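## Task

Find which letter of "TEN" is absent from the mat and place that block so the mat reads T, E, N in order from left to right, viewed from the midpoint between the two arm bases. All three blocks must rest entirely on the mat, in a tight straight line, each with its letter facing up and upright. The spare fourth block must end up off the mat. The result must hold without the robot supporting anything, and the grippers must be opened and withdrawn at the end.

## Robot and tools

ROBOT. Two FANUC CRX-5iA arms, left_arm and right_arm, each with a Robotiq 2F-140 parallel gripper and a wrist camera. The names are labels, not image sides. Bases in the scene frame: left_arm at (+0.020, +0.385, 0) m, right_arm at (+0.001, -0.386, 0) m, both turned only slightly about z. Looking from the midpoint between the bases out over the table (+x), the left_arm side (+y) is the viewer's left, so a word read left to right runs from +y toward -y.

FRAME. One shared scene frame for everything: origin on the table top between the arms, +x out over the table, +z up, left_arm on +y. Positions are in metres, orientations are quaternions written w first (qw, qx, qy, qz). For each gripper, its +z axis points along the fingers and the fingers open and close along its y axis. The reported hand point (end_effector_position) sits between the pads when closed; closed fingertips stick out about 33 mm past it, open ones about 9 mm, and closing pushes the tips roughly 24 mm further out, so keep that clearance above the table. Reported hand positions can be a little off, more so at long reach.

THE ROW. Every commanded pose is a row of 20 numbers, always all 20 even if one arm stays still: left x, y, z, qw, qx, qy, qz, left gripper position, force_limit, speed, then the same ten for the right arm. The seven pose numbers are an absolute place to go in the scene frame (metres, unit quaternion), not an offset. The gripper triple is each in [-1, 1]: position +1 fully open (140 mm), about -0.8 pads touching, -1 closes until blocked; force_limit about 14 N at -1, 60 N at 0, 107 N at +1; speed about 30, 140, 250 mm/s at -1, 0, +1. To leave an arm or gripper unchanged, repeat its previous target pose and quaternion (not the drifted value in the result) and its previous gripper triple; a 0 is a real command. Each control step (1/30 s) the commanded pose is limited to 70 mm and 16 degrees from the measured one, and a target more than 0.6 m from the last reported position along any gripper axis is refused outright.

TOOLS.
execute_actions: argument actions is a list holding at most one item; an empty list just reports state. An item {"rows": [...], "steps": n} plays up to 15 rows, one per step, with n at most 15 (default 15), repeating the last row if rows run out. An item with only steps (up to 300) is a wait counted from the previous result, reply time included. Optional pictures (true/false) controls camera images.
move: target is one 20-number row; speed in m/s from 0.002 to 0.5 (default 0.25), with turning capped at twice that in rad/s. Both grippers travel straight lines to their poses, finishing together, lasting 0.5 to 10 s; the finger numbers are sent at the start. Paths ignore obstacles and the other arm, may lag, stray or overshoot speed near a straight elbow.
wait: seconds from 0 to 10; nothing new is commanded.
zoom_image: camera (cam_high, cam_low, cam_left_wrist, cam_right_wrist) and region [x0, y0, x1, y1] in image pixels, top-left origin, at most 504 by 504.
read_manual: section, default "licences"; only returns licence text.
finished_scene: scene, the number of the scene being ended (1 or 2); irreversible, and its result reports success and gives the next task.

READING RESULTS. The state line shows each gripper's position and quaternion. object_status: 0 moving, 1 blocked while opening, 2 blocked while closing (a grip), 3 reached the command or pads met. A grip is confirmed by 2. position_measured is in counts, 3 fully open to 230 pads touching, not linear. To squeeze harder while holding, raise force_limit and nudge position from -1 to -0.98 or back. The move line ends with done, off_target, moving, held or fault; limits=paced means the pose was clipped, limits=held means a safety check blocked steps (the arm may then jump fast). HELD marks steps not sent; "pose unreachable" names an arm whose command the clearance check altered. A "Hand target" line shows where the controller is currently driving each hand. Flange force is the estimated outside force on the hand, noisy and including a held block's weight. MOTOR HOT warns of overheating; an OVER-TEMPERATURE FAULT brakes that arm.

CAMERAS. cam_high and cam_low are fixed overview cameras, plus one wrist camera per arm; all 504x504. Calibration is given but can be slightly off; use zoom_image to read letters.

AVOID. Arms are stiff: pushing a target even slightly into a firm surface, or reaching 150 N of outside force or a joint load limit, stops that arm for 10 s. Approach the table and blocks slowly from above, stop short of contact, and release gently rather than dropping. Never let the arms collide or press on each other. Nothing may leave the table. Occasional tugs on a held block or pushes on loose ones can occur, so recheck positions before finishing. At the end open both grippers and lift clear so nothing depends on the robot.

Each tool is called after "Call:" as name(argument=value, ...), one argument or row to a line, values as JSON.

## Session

Call:
execute_actions(
  actions=[],
)

Scene clock: 0.00 s of 7600.00 s.
left_arm: end_effector_position=(+0.0087, +0.7456, +0.3158) position_measured=3 object_status=3 end_effector_quat_wxyz=(-0.472, +0.694, -0.537, -0.079) | right_arm: end_effector_position=(+0.6638, -0.2286, +0.1213) position_measured=3 object_status=3 end_effector_quat_wxyz=(+0.167, -0.290, +0.702, +0.628)
Joint positions: left_arm=[ 2.947 -0.747 -0.932  0.924 -1.78  -2.764] | right_arm=[-0.334  1.009  0.764 -1.325 -1.868 -0.608]
Joint velocities: left_arm=[ 0.     0.    -0.    -0.     0.001 -0.001] | right_arm=[ 0.    -0.     0.     0.    -0.     0.001]
Flange force (N, the push that the arm receives, along the gripper's own x y z axes): no reading
Hand target (left_arm): +0.009, +0.746, +0.316; -0.472, +0.694, -0.537, -0.079
Hand target (right_arm): +0.664, -0.229, +0.121; +0.167, -0.290, +0.702, +0.628
camera_calibration (this result's frames):
cam_left_wrist: T_world_to_cam=[[-0.799425, -0.044898, -0.599086, 0.225508], [-0.579948, 0.317909, 0.750062, -0.454214], [0.156779, 0.947057, -0.280183, -0.446276], [0, 0, 0, 1]] pos_world=[-0.0131778, 0.577173, 0.350748]
cam_right_wrist: T_world_to_cam=[[-0.651696, 0.0489159, 0.756901, 0.356883], [0.745427, -0.143033, 0.65106, -0.603089], [0.140109, 0.988508, 0.0567507, 0.314919], [0, 0, 0, 1]] pos_world=[0.638015, -0.415019, 0.10465]

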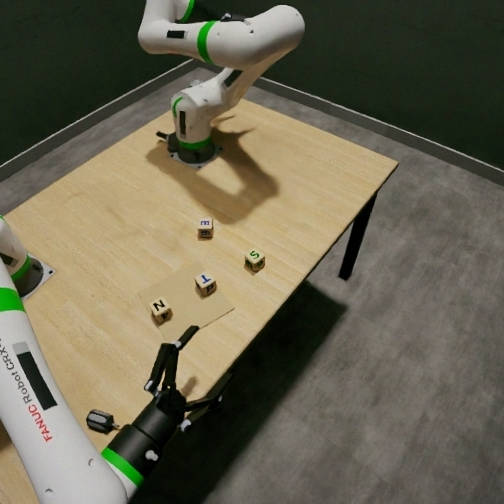

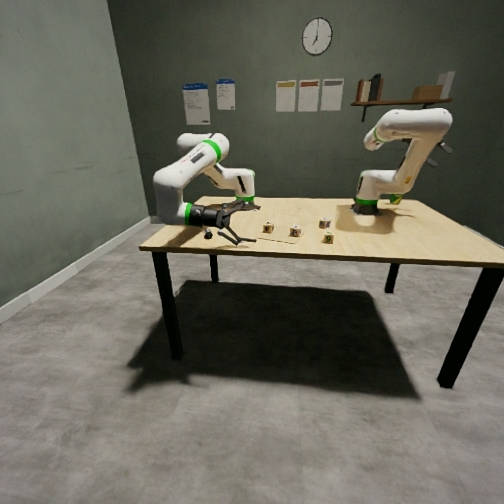

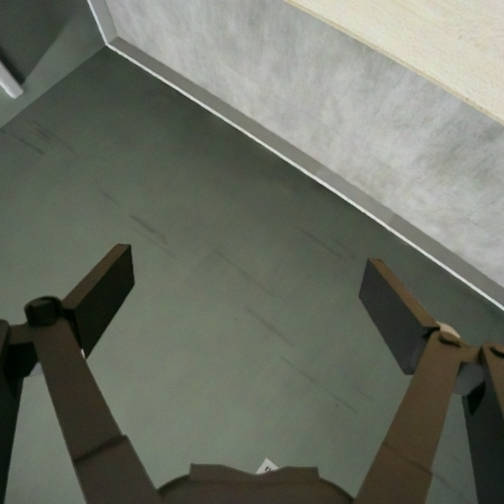

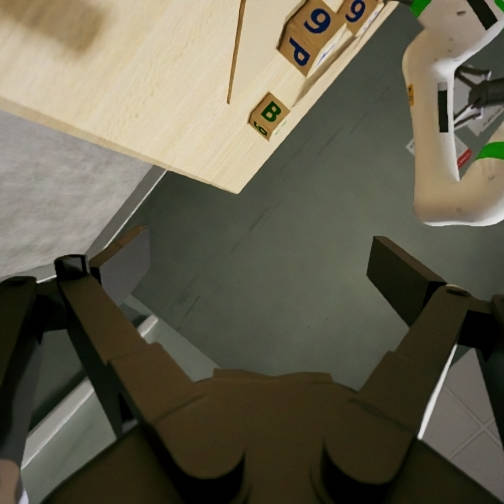

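Call:
zoom_image(
  camera="cam_high",
  region=[130, 205, 280, 355],
)

Call:
zoom_image(
  camera="cam_high",
  region=[183, 205, 228, 250],
)

Call:
zoom_image(
  camera="cam_low",
  region=[250, 205, 350, 255],
)

Call:
zoom_image(
  camera="cam_right_wrist",
  region=[220, 0, 400, 150],
)

Region (130, 205, 280, 355) of cam_high's 504x504 image, scaled by 3.360, with more detail than that image has.

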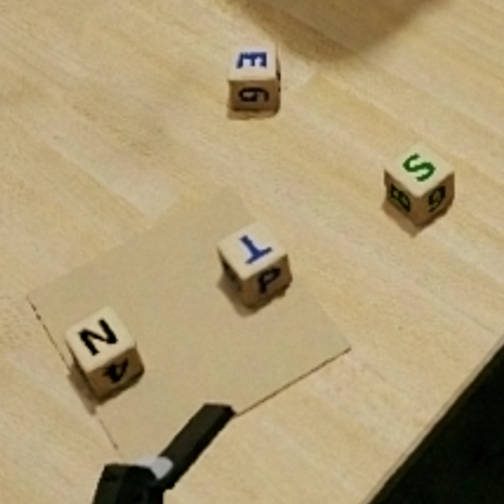

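Region (183, 205, 228, 250) of cam_high's 504x504 image, scaled by 11.200, with more detail than that image has.

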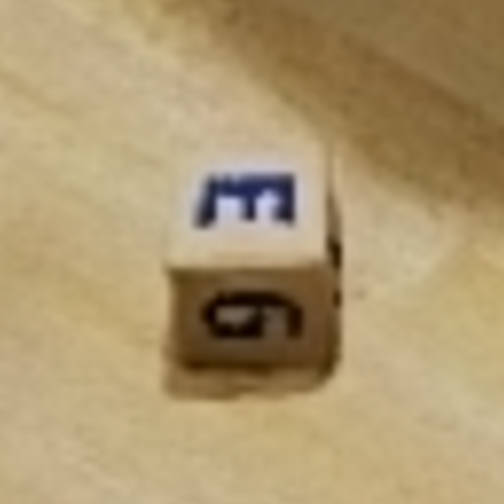

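Region (250, 205, 350, 255) of cam_low's 504x504 image, scaled by 5.040, with more detail than that image has.

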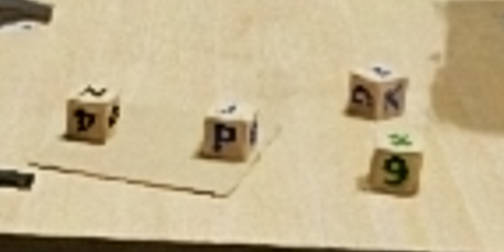

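Region (220, 0, 400, 150) of cam_right_wrist's 504x504 image, scaled by 2.800, with more detail than that image has.

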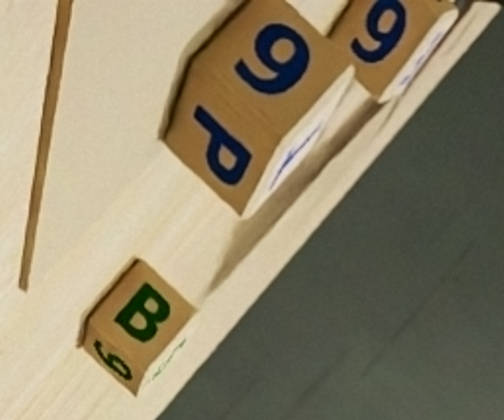

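Call:
zoom_image(
  camera="cam_high",
  region=[183, 260, 228, 305],
)

Call:
zoom_image(
  camera="cam_high",
  region=[138, 287, 183, 332],
)

Call:
zoom_image(
  camera="cam_high",
  region=[0, 200, 260, 504],
)

Call:
zoom_image(
  camera="cam_low",
  region=[130, 120, 310, 270],
)

Region (183, 260, 228, 305) of cam_high's 504x504 image, scaled by 11.200, with more detail than that image has.

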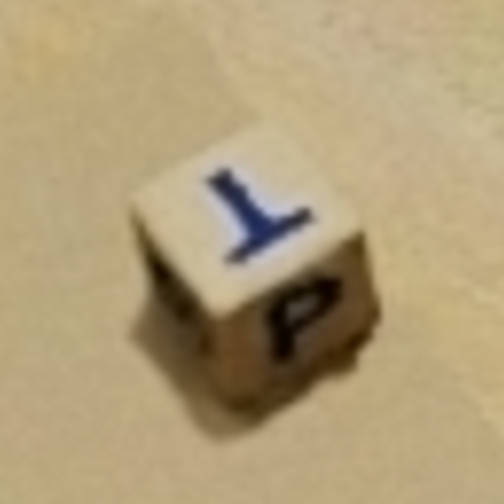

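Region (138, 287, 183, 332) of cam_high's 504x504 image, scaled by 11.200, with more detail than that image has.

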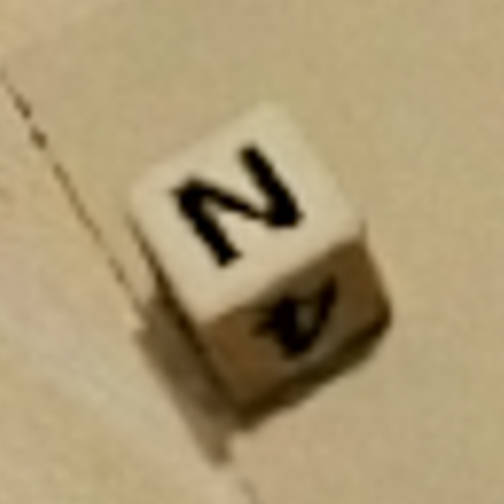

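Region (0, 200, 260, 504) of cam_high's 504x504 image, scaled by 1.658, with more detail than that image has; it fills the left 431 columns of this view, and the rest is white.

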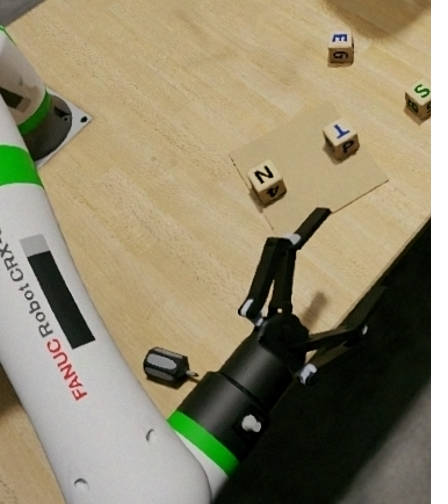

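Region (130, 120, 310, 270) of cam_low's 504x504 image, scaled by 2.800, with more detail than that image has.

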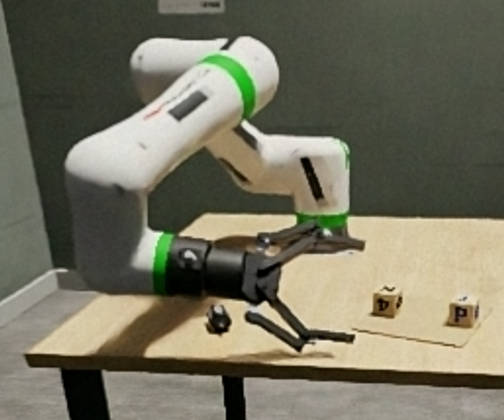

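Call:
execute_actions(
  actions=[],
)

Call:
zoom_image(
  camera="cam_high",
  region=[130, 205, 280, 355],
)

Scene clock: 120.00 s of 7600.00 s.
left_arm: end_effector_position=(+0.0087, +0.7456, +0.3158) position_measured=3 object_status=3 end_effector_quat_wxyz=(-0.472, +0.694, -0.537, -0.079) | right_arm: end_effector_position=(+0.6638, -0.2286, +0.1213) position_measured=3 object_status=3 end_effector_quat_wxyz=(+0.167, -0.290, +0.702, +0.628)
Joint positions: left_arm=[ 2.947 -0.747 -0.932  0.924 -1.78  -2.764] | right_arm=[-0.334  1.009  0.764 -1.325 -1.868 -0.608]
Joint velocities: left_arm=[ 0.001  0.    -0.     0.001 -0.    -0.002] | right_arm=[ 0.  0. -0.  0. -0. -0.]
Flange force (N, the push that the arm receives, along the gripper's own x y z axes): left_arm=no reading | right_arm=[10.4 15.3 5.6]
Hand target (left_arm): +0.009, +0.746, +0.316; -0.472, +0.694, -0.537, -0.079
Hand target (right_arm): +0.664, -0.229, +0.121; +0.167, -0.290, +0.702, +0.628
Steps of this call (steps 1 to 90: nothing new was sent; then 117.00 s passed at rest). Readings (end_effector_position | what the end effector reports):
1: left_arm (+0.0087, +0.7456, +0.3158) | right_arm (+0.6638, -0.2286, +0.1213) | left_arm position_measured=3 object_status=3 | right_arm position_measured=3 object_status=3
2: left_arm (+0.0087, +0.7456, +0.3158) | right_arm (+0.6638, -0.2286, +0.1213) | left_arm position_measured=3 object_status=3 | right_arm position_measured=3 object_status=3
4: left_arm (+0.0087, +0.7456, +0.3158) | right_arm (+0.6638, -0.2286, +0.1213) | left_arm position_measured=3 object_status=3 | right_arm position_measured=3 object_status=3
8: left_arm (+0.0087, +0.7456, +0.3158) | right_arm (+0.6638, -0.2286, +0.1213) | left_arm position_measured=3 object_status=3 | right_arm position_measured=3 object_status=3
90: the state above
camera_calibration (this result's frames):
cam_left_wrist: T_world_to_cam=[[-0.799425, -0.0448979, -0.599086, 0.225508], [-0.579948, 0.317909, 0.750062, -0.454214], [0.156779, 0.947057, -0.280183, -0.446276], [0, 0, 0, 1]] pos_world=[-0.0131778, 0.577173, 0.350748]
cam_right_wrist: T_world_to_cam=[[-0.651696, 0.048916, 0.756902, 0.356883], [0.745427, -0.143033, 0.65106, -0.603089], [0.140109, 0.988508, 0.0567507, 0.314919], [0, 0, 0, 1]] pos_world=[0.638015, -0.415019, 0.10465]

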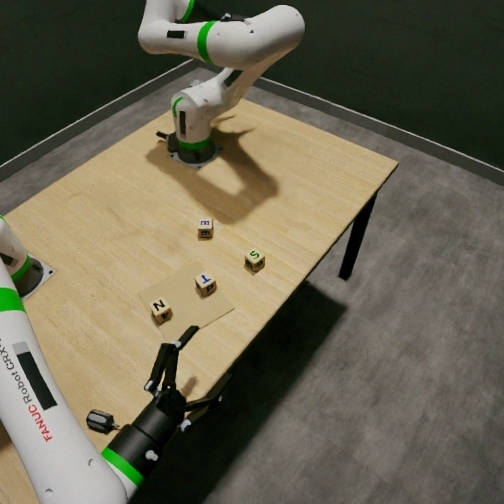

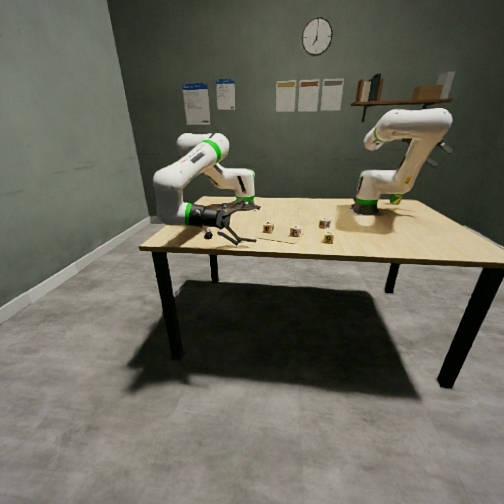

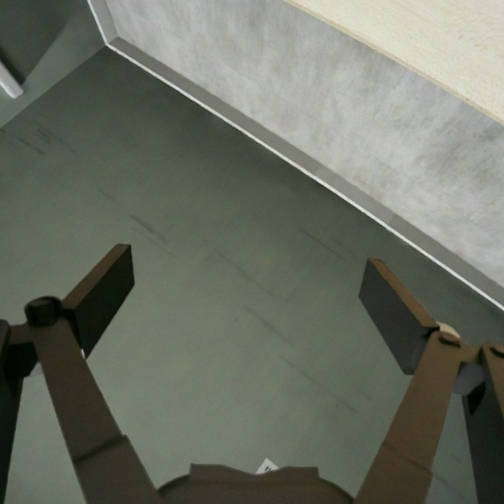

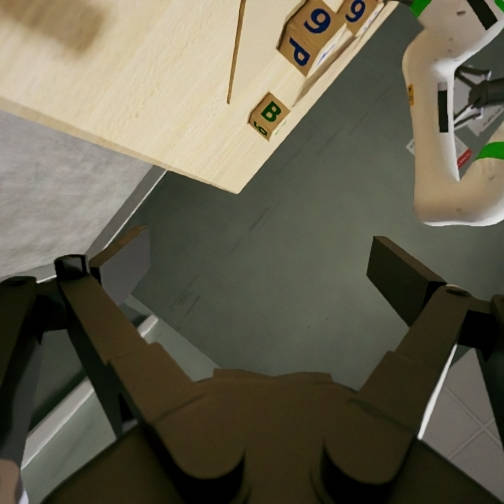

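Region (130, 205, 280, 355) of cam_high's 504x504 image, scaled by 3.360, with more detail than that image has.

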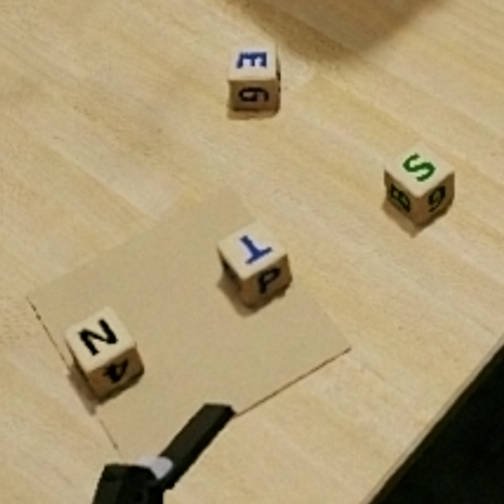

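Call:
move(
  target=[0.0087, 0.7456, 0.3158, -0.472, 0.694, -0.537, -0.079, 1, 0, 0, 0.341, 0.102, 0.108, 0, 0.8949, -0.4462, 0, 0.27, 0, 0.5],
  speed=0.5,
)

Call:
move(
  target=[0.0087, 0.7456, 0.3158, -0.472, 0.694, -0.537, -0.079, 1, 0, 0, 0.341, 0.102, 0.048, 0, 0.8949, -0.4462, 0, 0.27, 0, 0.5],
  speed=0.2,
)

Call:
execute_actions(
  actions=[
    {"rows": [[0.0087, 0.7456, 0.3158, -0.472, 0.694, -0.537, -0.079, 1, 0, 0, 0.341, 0.102, 0.048, 0, 0.8949, -0.4462, 0, -1, 0, 0.2]], "steps": 14},
  ],
  pictures=false,
)

Call:
move(
  target=[0.0087, 0.7456, 0.3158, -0.472, 0.694, -0.537, -0.079, 1, 0, 0, 0.458, -0.127, 0.122, 0, 0.6053, -0.796, 0, -1, 0, 0.2],
  speed=0.45,
)

Call:
move(
  target=[0.0087, 0.7456, 0.3158, -0.472, 0.694, -0.537, -0.079, 1, 0, 0, 0.458, -0.127, 0.057, 0, 0.6053, -0.796, 0, -1, 0, 0.2],
  speed=0.2,
)

Scene clock: 130.87 s of 7600.00 s.
left_arm: end_effector_position=(+0.0087, +0.7456, +0.3158) position_measured=3 object_status=3 end_effector_quat_wxyz=(-0.472, +0.694, -0.537, -0.079) | right_arm: end_effector_position=(+0.3418, +0.0996, +0.1079) position_measured=95 object_status=3 end_effector_quat_wxyz=(+0.001, +0.894, -0.448, +0.003)
Joint positions: left_arm=[ 2.946 -0.747 -0.931  0.924 -1.78  -2.764] | right_arm=[ 1.072  0.402  0.17   0.007 -1.341 -0.543]
Joint velocities: left_arm=[ 0.  0.  0. -0. -0. -0.] | right_arm=[ 0.002  0.001  0.001 -0.    -0.    -0.001]
Flange force (N, the push that the arm receives, along the gripper's own x y z axes): left_arm=no reading | right_arm=[5.7 13.6 1.0]
Hand target (left_arm): +0.009, +0.746, +0.316; -0.472, +0.694, -0.537, -0.079
Hand target (right_arm): +0.342, +0.100, +0.108; +0.001, +0.894, -0.448, +0.003
Off the commanded pose (left_arm): 0.000 m, 0 deg.
Off the commanded pose (right_arm): 0.002 m, 0 deg.
After step 90, 5.43 s passed at rest.
move: done
camera_calibration (this result's frames):
cam_left_wrist: T_world_to_cam=[[-0.799468, -0.0452815, -0.599, 0.225806], [-0.579958, 0.318005, 0.750014, -0.45429], [0.156523, 0.947007, -0.280496, -0.44614], [0, 0, 0, 1]] pos_world=[-0.0131128, 0.577189, 0.350841]
cam_right_wrist: T_world_to_cam=[[-0.774528, -0.632319, -0.0167122, 0.334471], [-0.601141, 0.727603, 0.33049, 0.100677], [-0.196816, 0.26602, -0.943661, 0.331358], [0, 0, 0, 1]] pos_world=[0.384794, 0.0500922, 0.285007]

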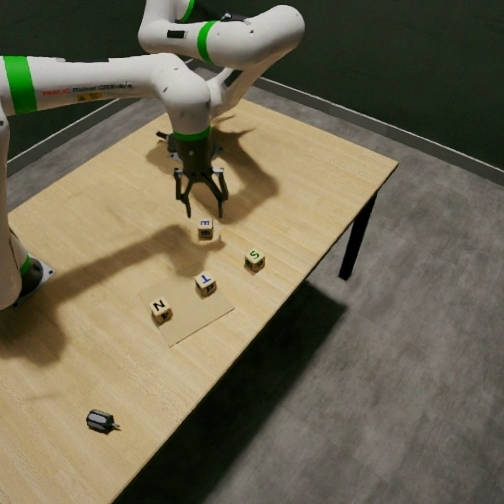

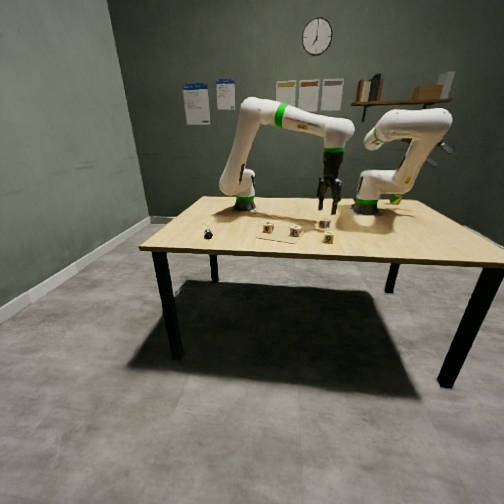

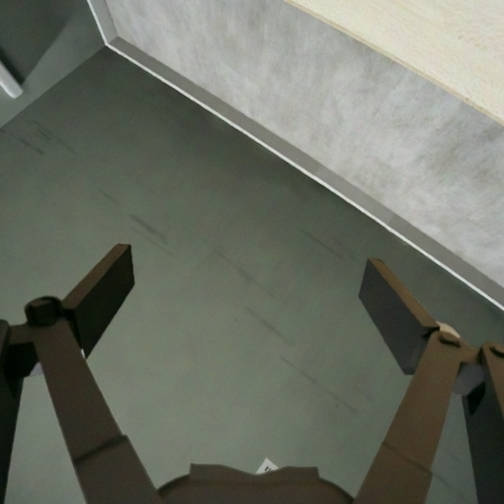

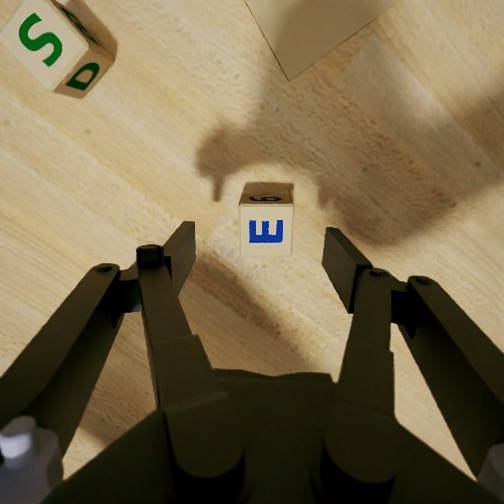

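Scene clock: 131.60 s of 7600.00 s.
left_arm: end_effector_position=(+0.0087, +0.7456, +0.3158) position_measured=3 object_status=3 end_effector_quat_wxyz=(-0.472, +0.694, -0.537, -0.079) | right_arm: end_effector_position=(+0.3409, +0.1019, +0.0481) position_measured=95 object_status=3 end_effector_quat_wxyz=(-0.000, +0.895, -0.446, -0.000)
Joint positions: left_arm=[ 2.946 -0.747 -0.931  0.924 -1.78  -2.764] | right_arm=[ 1.07   0.447  0.091 -0.    -1.214 -0.537]
Joint velocities: left_arm=[ 0.001 -0.    -0.    -0.001 -0.001  0.001] | right_arm=[ 0.002  0.001  0.    -0.    -0.    -0.001]
Flange force (N, the push that the arm receives, along the gripper's own x y z axes): left_arm=no reading | right_arm=[7.2 17.4 -0.7]
Hand target (left_arm): +0.009, +0.746, +0.316; -0.472, +0.694, -0.537, -0.079
Hand target (right_arm): +0.341, +0.102, +0.048; +0.000, +0.895, -0.446, -0.000
Off the commanded pose (left_arm): 0.000 m, 0 deg.
Off the commanded pose (right_arm): 0.000 m, 0 deg.
move: done
camera_calibration (this result's frames):
cam_left_wrist: T_world_to_cam=[[-0.799469, -0.0452826, -0.598999, 0.225806], [-0.579958, 0.318005, 0.750015, -0.45429], [0.156522, 0.947007, -0.280497, -0.44614], [0, 0, 0, 1]] pos_world=[-0.013113, 0.577189, 0.350841]
cam_right_wrist: T_world_to_cam=[[-0.772394, -0.634954, -0.0155183, 0.333703], [-0.601925, 0.72398, 0.336956, 0.118592], [-0.202717, 0.269604, -0.941392, 0.275684], [0, 0, 0, 1]] pos_world=[0.385019, 0.0517023, 0.224745]

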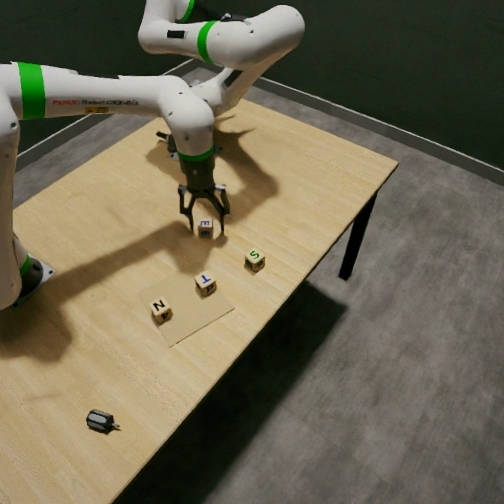

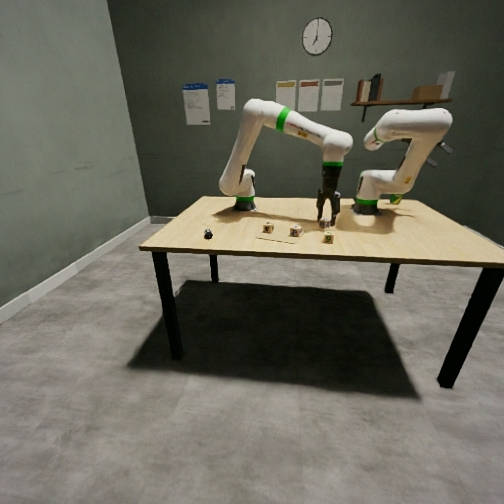

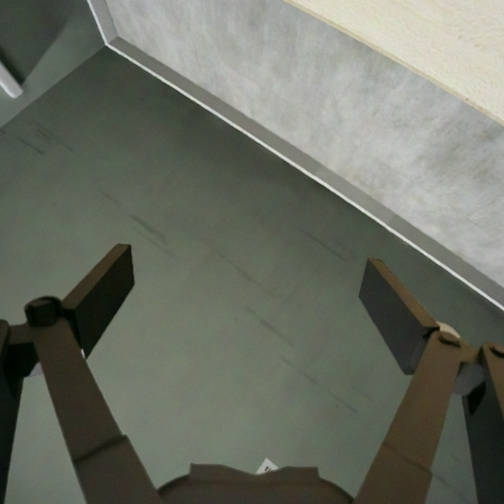

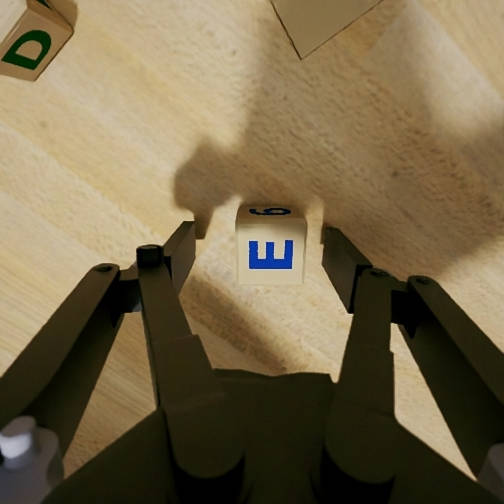

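Scene clock: 132.07 s of 7600.00 s.
left_arm: end_effector_position=(+0.0087, +0.7456, +0.3158) position_measured=3 object_status=3 end_effector_quat_wxyz=(-0.472, +0.694, -0.537, -0.079) | right_arm: end_effector_position=(+0.3411, +0.1021, +0.0481) position_measured=168 object_status=0 end_effector_quat_wxyz=(-0.000, +0.895, -0.446, +0.000)
Joint positions: left_arm=[ 2.946 -0.747 -0.931  0.924 -1.78  -2.764] | right_arm=[ 1.07   0.448  0.091  0.    -1.214 -0.537]
Joint velocities: left_arm=[ 0.001  0.001  0.     0.    -0.001  0.001] | right_arm=[ 0.002 -0.     0.     0.    -0.    -0.   ]
Flange force (N, the push that the arm receives, along the gripper's own x y z axes): left_arm=no reading | right_arm=[4.2 11.3 -9.4]
Hand target (left_arm): +0.009, +0.746, +0.316; -0.472, +0.694, -0.537, -0.079
Hand target (right_arm): +0.341, +0.102, +0.048; -0.000, +0.895, -0.446, +0.000
Off the commanded pose (left_arm): 0.000 m, 0 deg.
Off the commanded pose (right_arm): 0.000 m, 0 deg.
Steps of this call (steps 1 to 14: all 14 steps of this action). Readings (end_effector_position | what the end effector reports):
1: left_arm (+0.0087, +0.7456, +0.3158) | right_arm (+0.3409, +0.1019, +0.0480) | left_arm position_measured=3 object_status=3 | right_arm position_measured=95 object_status=0
2: left_arm (+0.0087, +0.7456, +0.3158) | right_arm (+0.3409, +0.1019, +0.0479) | left_arm position_measured=3 object_status=3 | right_arm position_measured=101 object_status=0
4: left_arm (+0.0087, +0.7456, +0.3158) | right_arm (+0.3409, +0.1019, +0.0479) | left_arm position_measured=3 object_status=3 | right_arm position_measured=119 object_status=0
8: left_arm (+0.0087, +0.7456, +0.3158) | right_arm (+0.3410, +0.1020, +0.0480) | left_arm position_measured=3 object_status=3 | right_arm position_measured=154 object_status=0
14: the state above

Scene clock: 133.73 s of 7600.00 s.
left_arm: end_effector_position=(+0.0087, +0.7456, +0.3158) position_measured=3 object_status=3 end_effector_quat_wxyz=(-0.472, +0.694, -0.537, -0.079) | right_arm: end_effector_position=(+0.4576, -0.1264, +0.1220) position_measured=168 object_status=2 end_effector_quat_wxyz=(-0.001, -0.605, +0.796, +0.001)
Joint positions: left_arm=[ 2.946 -0.747 -0.931  0.924 -1.78  -2.764] | right_arm=[ 0.654  0.228 -0.021 -0.002 -1.323 -1.036]
Joint velocities: left_arm=[-0.    -0.    -0.     0.     0.     0.001] | right_arm=[-0.002  0.     0.     0.    -0.     0.001]
Flange force (N, the push that the arm receives, along the gripper's own x y z axes): left_arm=no reading | right_arm=[9.5 8.1 2.6]
Hand target (left_arm): +0.009, +0.746, +0.316; -0.472, +0.694, -0.537, -0.079
Hand target (right_arm): +0.458, -0.126, +0.122; -0.001, -0.605, +0.796, +0.001
Off the commanded pose (left_arm): 0.000 m, 0 deg.
Off the commanded pose (right_arm): 0.001 m, 0 deg.
move: done
camera_calibration (this result's frames):
cam_left_wrist: T_world_to_cam=[[-0.799468, -0.0452826, -0.598999, 0.225806], [-0.579958, 0.318005, 0.750015, -0.45429], [0.156522, 0.947007, -0.280497, -0.44614], [0, 0, 0, 1]] pos_world=[-0.0131131, 0.577189, 0.350841]
cam_right_wrist: T_world_to_cam=[[-0.973944, 0.226381, -0.0135656, 0.48087], [0.208701, 0.918075, 0.337019, -0.0171974], [0.0887491, 0.325407, -0.9414, 0.304129], [0, 0, 0, 1]] pos_world=[0.444939, -0.192037, 0.298626]

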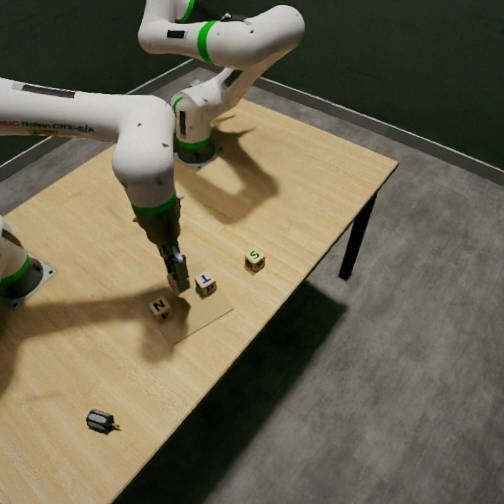

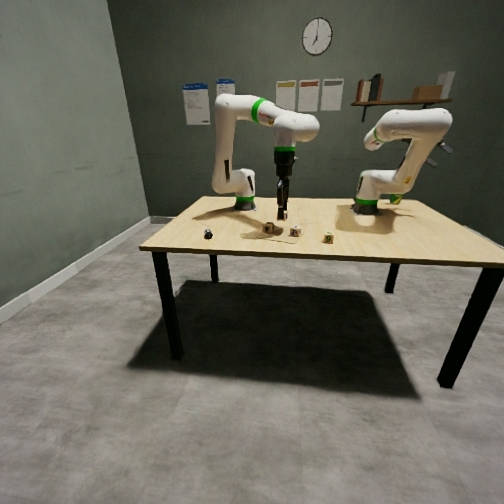

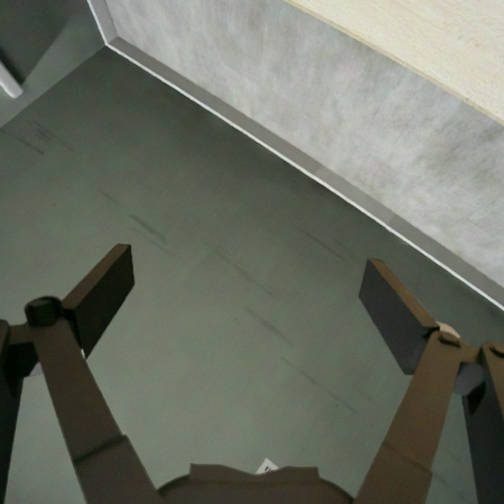

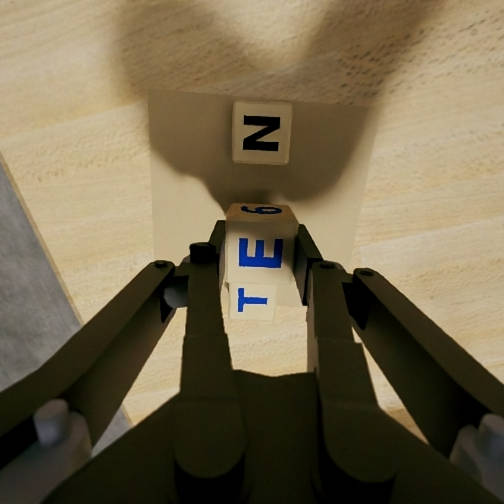

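Scene clock: 134.47 s of 7600.00 s.
left_arm: end_effector_position=(+0.0087, +0.7456, +0.3158) position_measured=3 object_status=3 end_effector_quat_wxyz=(-0.472, +0.694, -0.537, -0.079) | right_arm: end_effector_position=(+0.4579, -0.1271, +0.0571) position_measured=168 object_status=2 end_effector_quat_wxyz=(+0.000, -0.605, +0.796, -0.000)
Joint positions: left_arm=[ 2.946 -0.747 -0.931  0.924 -1.78  -2.764] | right_arm=[ 0.653  0.277 -0.119  0.    -1.175 -1.036]
Joint velocities: left_arm=[-0.001  0.     0.    -0.002 -0.    -0.   ] | right_arm=[-0.     0.001 -0.     0.     0.    -0.001]
Flange force (N, the push that the arm receives, along the gripper's own x y z axes): left_arm=no reading | right_arm=[12.0 9.5 -0.4]
Hand target (left_arm): +0.009, +0.746, +0.316; -0.472, +0.694, -0.537, -0.079
Hand target (right_arm): +0.458, -0.127, +0.057; -0.000, -0.605, +0.796, +0.000
Off the commanded pose (left_arm): 0.000 m, 0 deg.
Off the commanded pose (right_arm): 0.000 m, 0 deg.
move: done
camera_calibration (this result's frames):
cam_left_wrist: T_world_to_cam=[[-0.799468, -0.0452826, -0.598999, 0.225806], [-0.579958, 0.318005, 0.750015, -0.454289], [0.156522, 0.947007, -0.280497, -0.44614], [0, 0, 0, 1]] pos_world=[-0.0131131, 0.577189, 0.350841]
cam_right_wrist: T_world_to_cam=[[-0.973997, 0.226022, -0.0155954, 0.480568], [0.207713, 0.918346, 0.336892, 0.0057206], [0.0904668, 0.324892, -0.941414, 0.242422], [0, 0, 0, 1]] pos_world=[0.444953, -0.192633, 0.233787]

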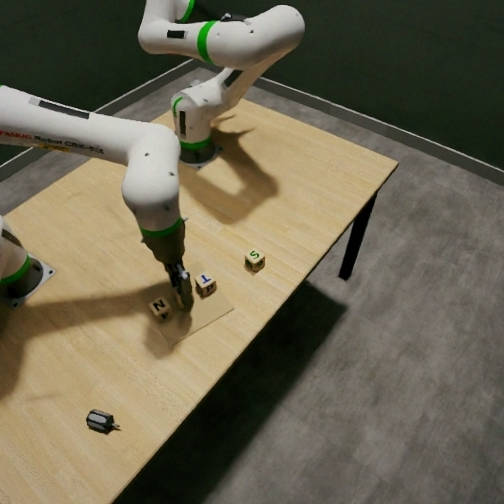

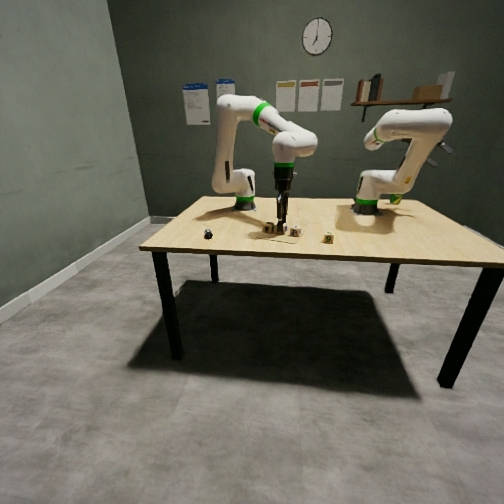

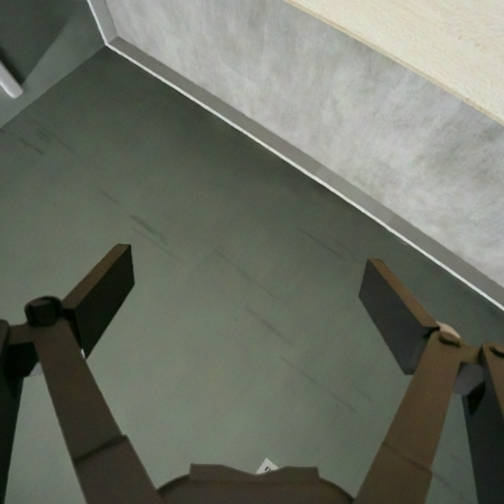

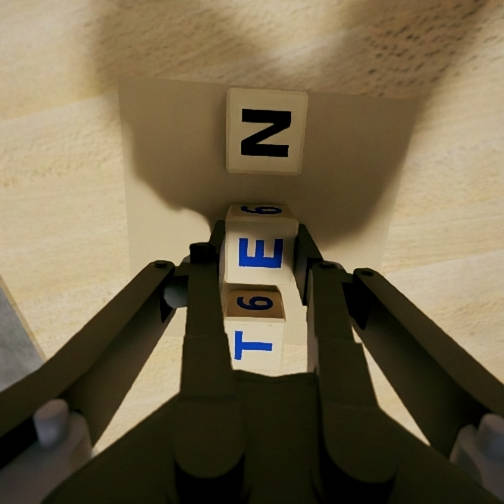

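Call:
zoom_image(
  camera="cam_right_wrist",
  region=[190, 75, 350, 235],
)

Call:
zoom_image(
  camera="cam_right_wrist",
  region=[190, 215, 350, 375],
)

Call:
zoom_image(
  camera="cam_low",
  region=[250, 200, 320, 250],
)

Call:
zoom_image(
  camera="cam_high",
  region=[140, 255, 230, 345],
)

Region (190, 75, 350, 235) of cam_right_wrist's 504x504 image, scaled by 3.150, with more detail than that image has.

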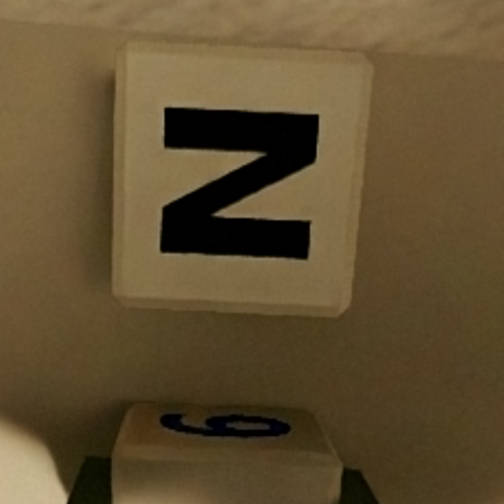

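Region (190, 215, 350, 375) of cam_right_wrist's 504x504 image, scaled by 3.150, with more detail than that image has.

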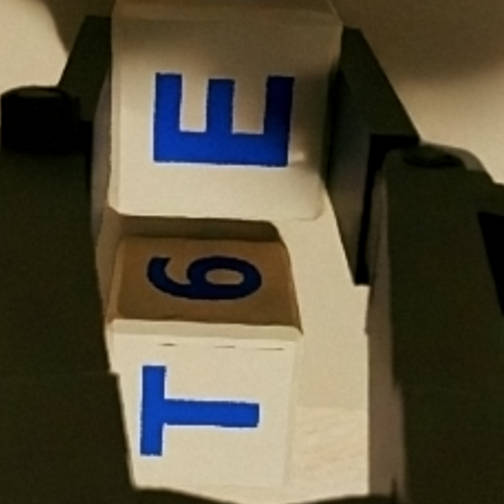

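Region (250, 200, 320, 250) of cam_low's 504x504 image, scaled by 7.200, with more detail than that image has; it fills the top 360 rows of this view, and the rest is white.

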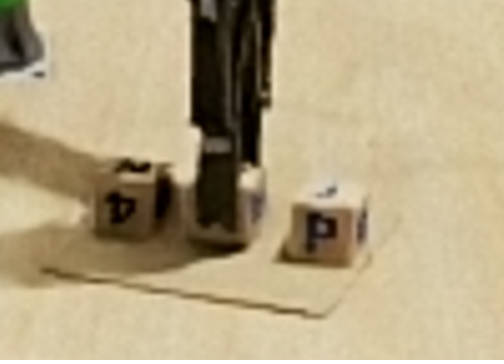

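Region (140, 255, 230, 345) of cam_high's 504x504 image, scaled by 5.600, with more detail than that image has.

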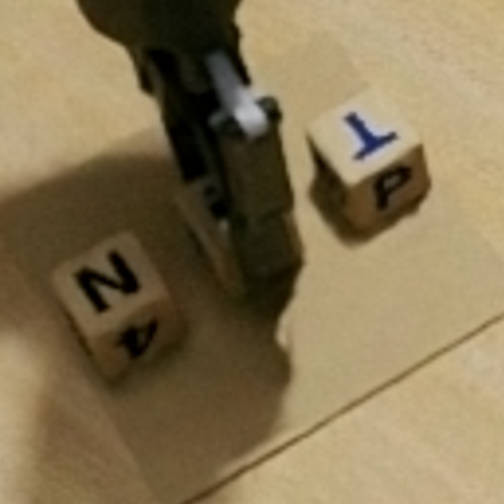

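Call:
move(
  target=[0.0087, 0.7456, 0.3158, -0.472, 0.694, -0.537, -0.079, 1, 0, 0, 0.4595, -0.1258, 0.053, 0, 0.5997, -0.8002, 0, -1, 0, 0.2],
  speed=0.05,
)

Call:
execute_actions(
  actions=[
    {"rows": [[0.0087, 0.7456, 0.3158, -0.472, 0.694, -0.537, -0.079, 1, 0, 0, 0.4595, -0.1258, 0.053, 0, 0.5997, -0.8002, 0, 0.4, 0, 0.3]], "steps": 4},
  ],
  pictures=false,
)

Call:
move(
  target=[0.0087, 0.7456, 0.3158, -0.472, 0.694, -0.537, -0.079, 1, 0, 0, 0.39, -0.36, 0.28, 0, 0.5997, -0.8002, 0, 0.4, 0, 0.3],
  speed=0.45,
)

Call:
zoom_image(
  camera="cam_high",
  region=[130, 245, 250, 355],
)

Scene clock: 171.40 s of 7600.00 s.
left_arm: end_effector_position=(+0.0087, +0.7456, +0.3158) position_measured=3 object_status=3 end_effector_quat_wxyz=(-0.472, +0.694, -0.537, -0.079) | right_arm: end_effector_position=(+0.4595, -0.1258, +0.0530) position_measured=168 object_status=2 end_effector_quat_wxyz=(-0.000, -0.600, +0.800, +0.000)
Joint positions: left_arm=[ 2.946 -0.747 -0.931  0.924 -1.78  -2.764] | right_arm=[ 0.653  0.285 -0.118 -0.    -1.167 -1.05 ]
Joint velocities: left_arm=[-0.     0.    -0.    -0.     0.    -0.001] | right_arm=[-0.001  0.    -0.    -0.     0.    -0.001]
Flange force (N, the push that the arm receives, along the gripper's own x y z axes): left_arm=no reading | right_arm=[11.0 9.7 0.5]
Hand target (left_arm): +0.009, +0.746, +0.316; -0.472, +0.694, -0.537, -0.079
Hand target (right_arm): +0.459, -0.126, +0.053; -0.000, -0.600, +0.800, +0.000
Off the commanded pose (left_arm): 0.000 m, 0 deg.
Off the commanded pose (right_arm): 0.000 m, 0 deg.
After step 90, 33.23 s passed at rest.
move: done
camera_calibration (this result's frames):
cam_left_wrist: T_world_to_cam=[[-0.799468, -0.0452828, -0.598999, 0.225806], [-0.579958, 0.318005, 0.750015, -0.45429], [0.156522, 0.947007, -0.280497, -0.44614], [0, 0, 0, 1]] pos_world=[-0.013113, 0.577189, 0.35084]
cam_right_wrist: T_world_to_cam=[[-0.97066, 0.239959, -0.0154412, 0.481924], [0.220908, 0.915274, 0.336859, -0.00086246], [0.0949651, 0.323564, -0.941429, 0.235742], [0, 0, 0, 1]] pos_world=[0.445588, -0.19113, 0.229666]

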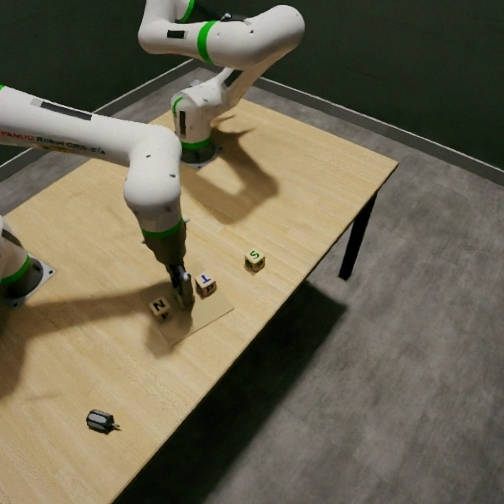

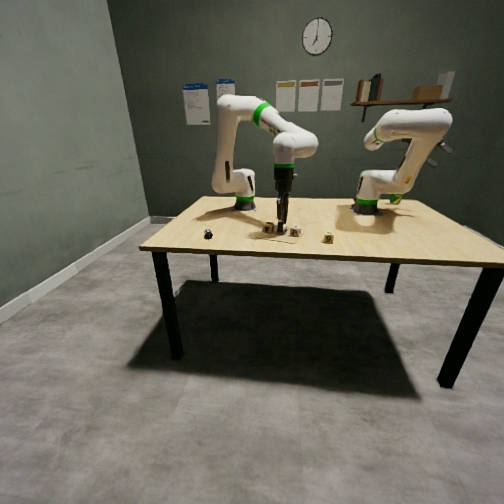

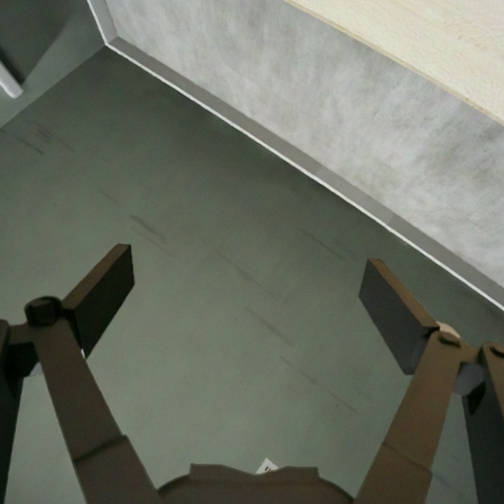

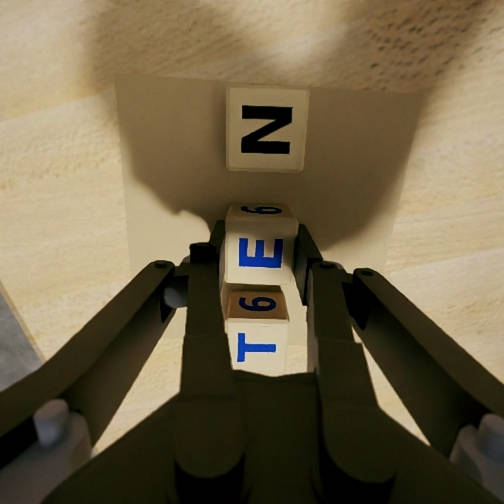

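Scene clock: 171.53 s of 7600.00 s.
left_arm: end_effector_position=(+0.0087, +0.7456, +0.3158) position_measured=3 object_status=3 end_effector_quat_wxyz=(-0.472, +0.694, -0.537, -0.079) | right_arm: end_effector_position=(+0.4595, -0.1258, +0.0530) position_measured=142 object_status=0 end_effector_quat_wxyz=(+0.000, -0.600, +0.800, +0.000)
Joint positions: left_arm=[ 2.946 -0.747 -0.931  0.924 -1.78  -2.764] | right_arm=[ 0.653  0.285 -0.118 -0.    -1.167 -1.05 ]
Joint velocities: left_arm=[ 0.001 -0.001 -0.     0.001  0.001  0.002] | right_arm=[-0.     0.    -0.    -0.     0.    -0.001]
Flange force (N, the push that the arm receives, along the gripper's own x y z axes): left_arm=no reading | right_arm=[11.5 9.5 0.7]
Hand target (left_arm): +0.009, +0.746, +0.316; -0.472, +0.694, -0.537, -0.079
Hand target (right_arm): +0.460, -0.126, +0.053; +0.000, -0.600, +0.800, +0.000
Off the commanded pose (left_arm): 0.000 m, 0 deg.
Off the commanded pose (right_arm): 0.000 m, 0 deg.
Steps of this call (steps 1 to 4: all 4 steps of this action). Readings (end_effector_position | what the end effector reports):
1: left_arm (+0.0087, +0.7456, +0.3158) | right_arm (+0.4595, -0.1258, +0.0530) | left_arm position_measured=3 object_status=3 | right_arm position_measured=168 object_status=0
2: left_arm (+0.0087, +0.7456, +0.3158) | right_arm (+0.4595, -0.1258, +0.0530) | left_arm position_measured=3 object_status=3 | right_arm position_measured=168 object_status=0
4: the state above

Scene clock: 173.17 s of 7600.00 s.
left_arm: end_effector_position=(+0.0087, +0.7456, +0.3158) position_measured=3 object_status=3 end_effector_quat_wxyz=(-0.472, +0.694, -0.537, -0.079) | right_arm: end_effector_position=(+0.3903, -0.3593, +0.2799) position_measured=78 object_status=3 end_effector_quat_wxyz=(-0.000, -0.599, +0.800, +0.001)
Joint positions: left_arm=[ 2.946 -0.747 -0.931  0.924 -1.78  -2.764] | right_arm=[ 0.295 -0.145 -0.038 -0.002 -1.679 -0.692]
Joint velocities: left_arm=[-0.    -0.    -0.     0.002  0.001 -0.001] | right_arm=[ 0.001  0.     0.001  0.    -0.    -0.   ]
Flange force (N, the push that the arm receives, along the gripper's own x y z axes): left_arm=no reading | right_arm=[3.8 7.6 4.2]
Hand target (left_arm): +0.009, +0.746, +0.316; -0.472, +0.694, -0.537, -0.079
Hand target (right_arm): +0.390, -0.359, +0.280; -0.000, -0.599, +0.800, +0.001
Off the commanded pose (left_arm): 0.000 m, 0 deg.
Off the commanded pose (right_arm): 0.001 m, 0 deg.
move: done
camera_calibration (this result's frames):
cam_left_wrist: T_world_to_cam=[[-0.799468, -0.0452826, -0.598999, 0.225806], [-0.579958, 0.318005, 0.750014, -0.45429], [0.156522, 0.947007, -0.280497, -0.44614], [0, 0, 0, 1]] pos_world=[-0.013113, 0.577189, 0.350841]
cam_right_wrist: T_world_to_cam=[[-0.970544, 0.240523, -0.0139195, 0.474076], [0.221868, 0.914801, 0.337512, 0.150988], [0.0939129, 0.324482, -0.941218, 0.53213], [0, 0, 0, 1]] pos_world=[0.376638, -0.424817, 0.456489]

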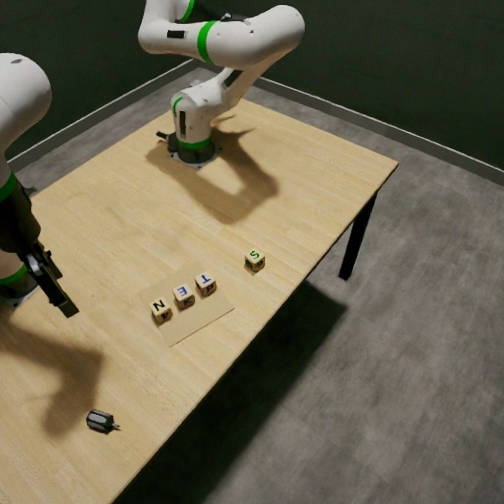

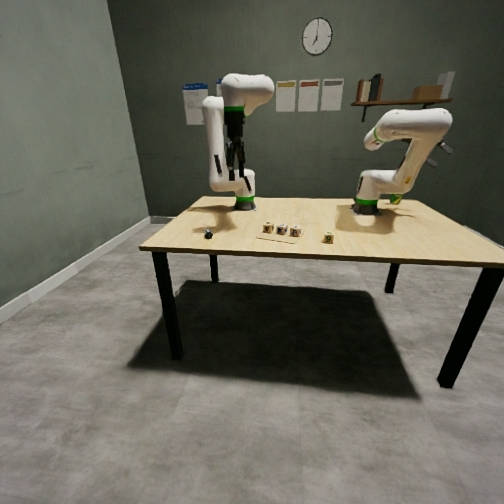

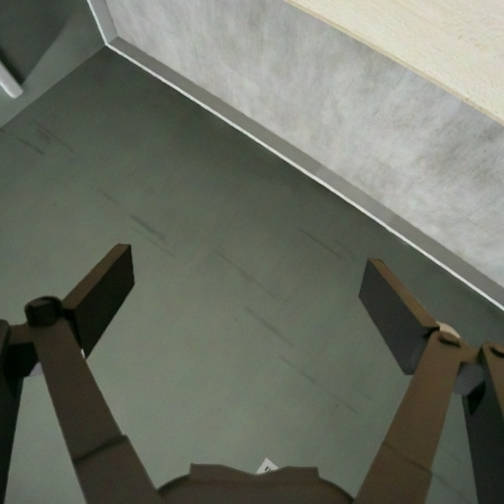

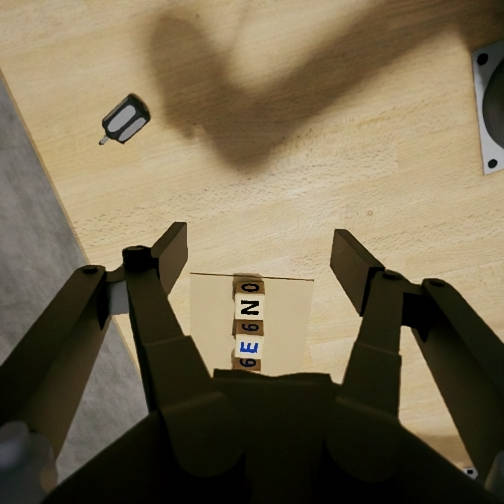

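Region (130, 245, 250, 355) of cam_high's 504x504 image, scaled by 4.200, with more detail than that image has; it fills the top 462 rows of this view, and the rest is white.

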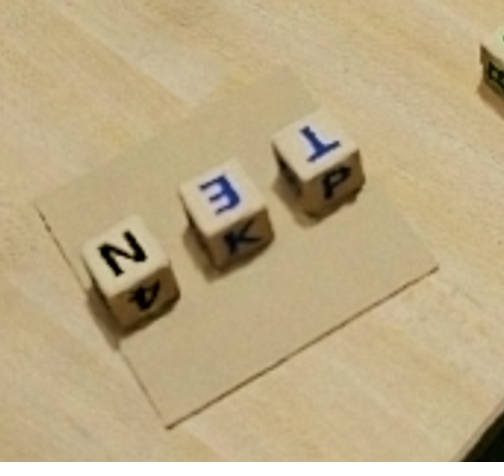

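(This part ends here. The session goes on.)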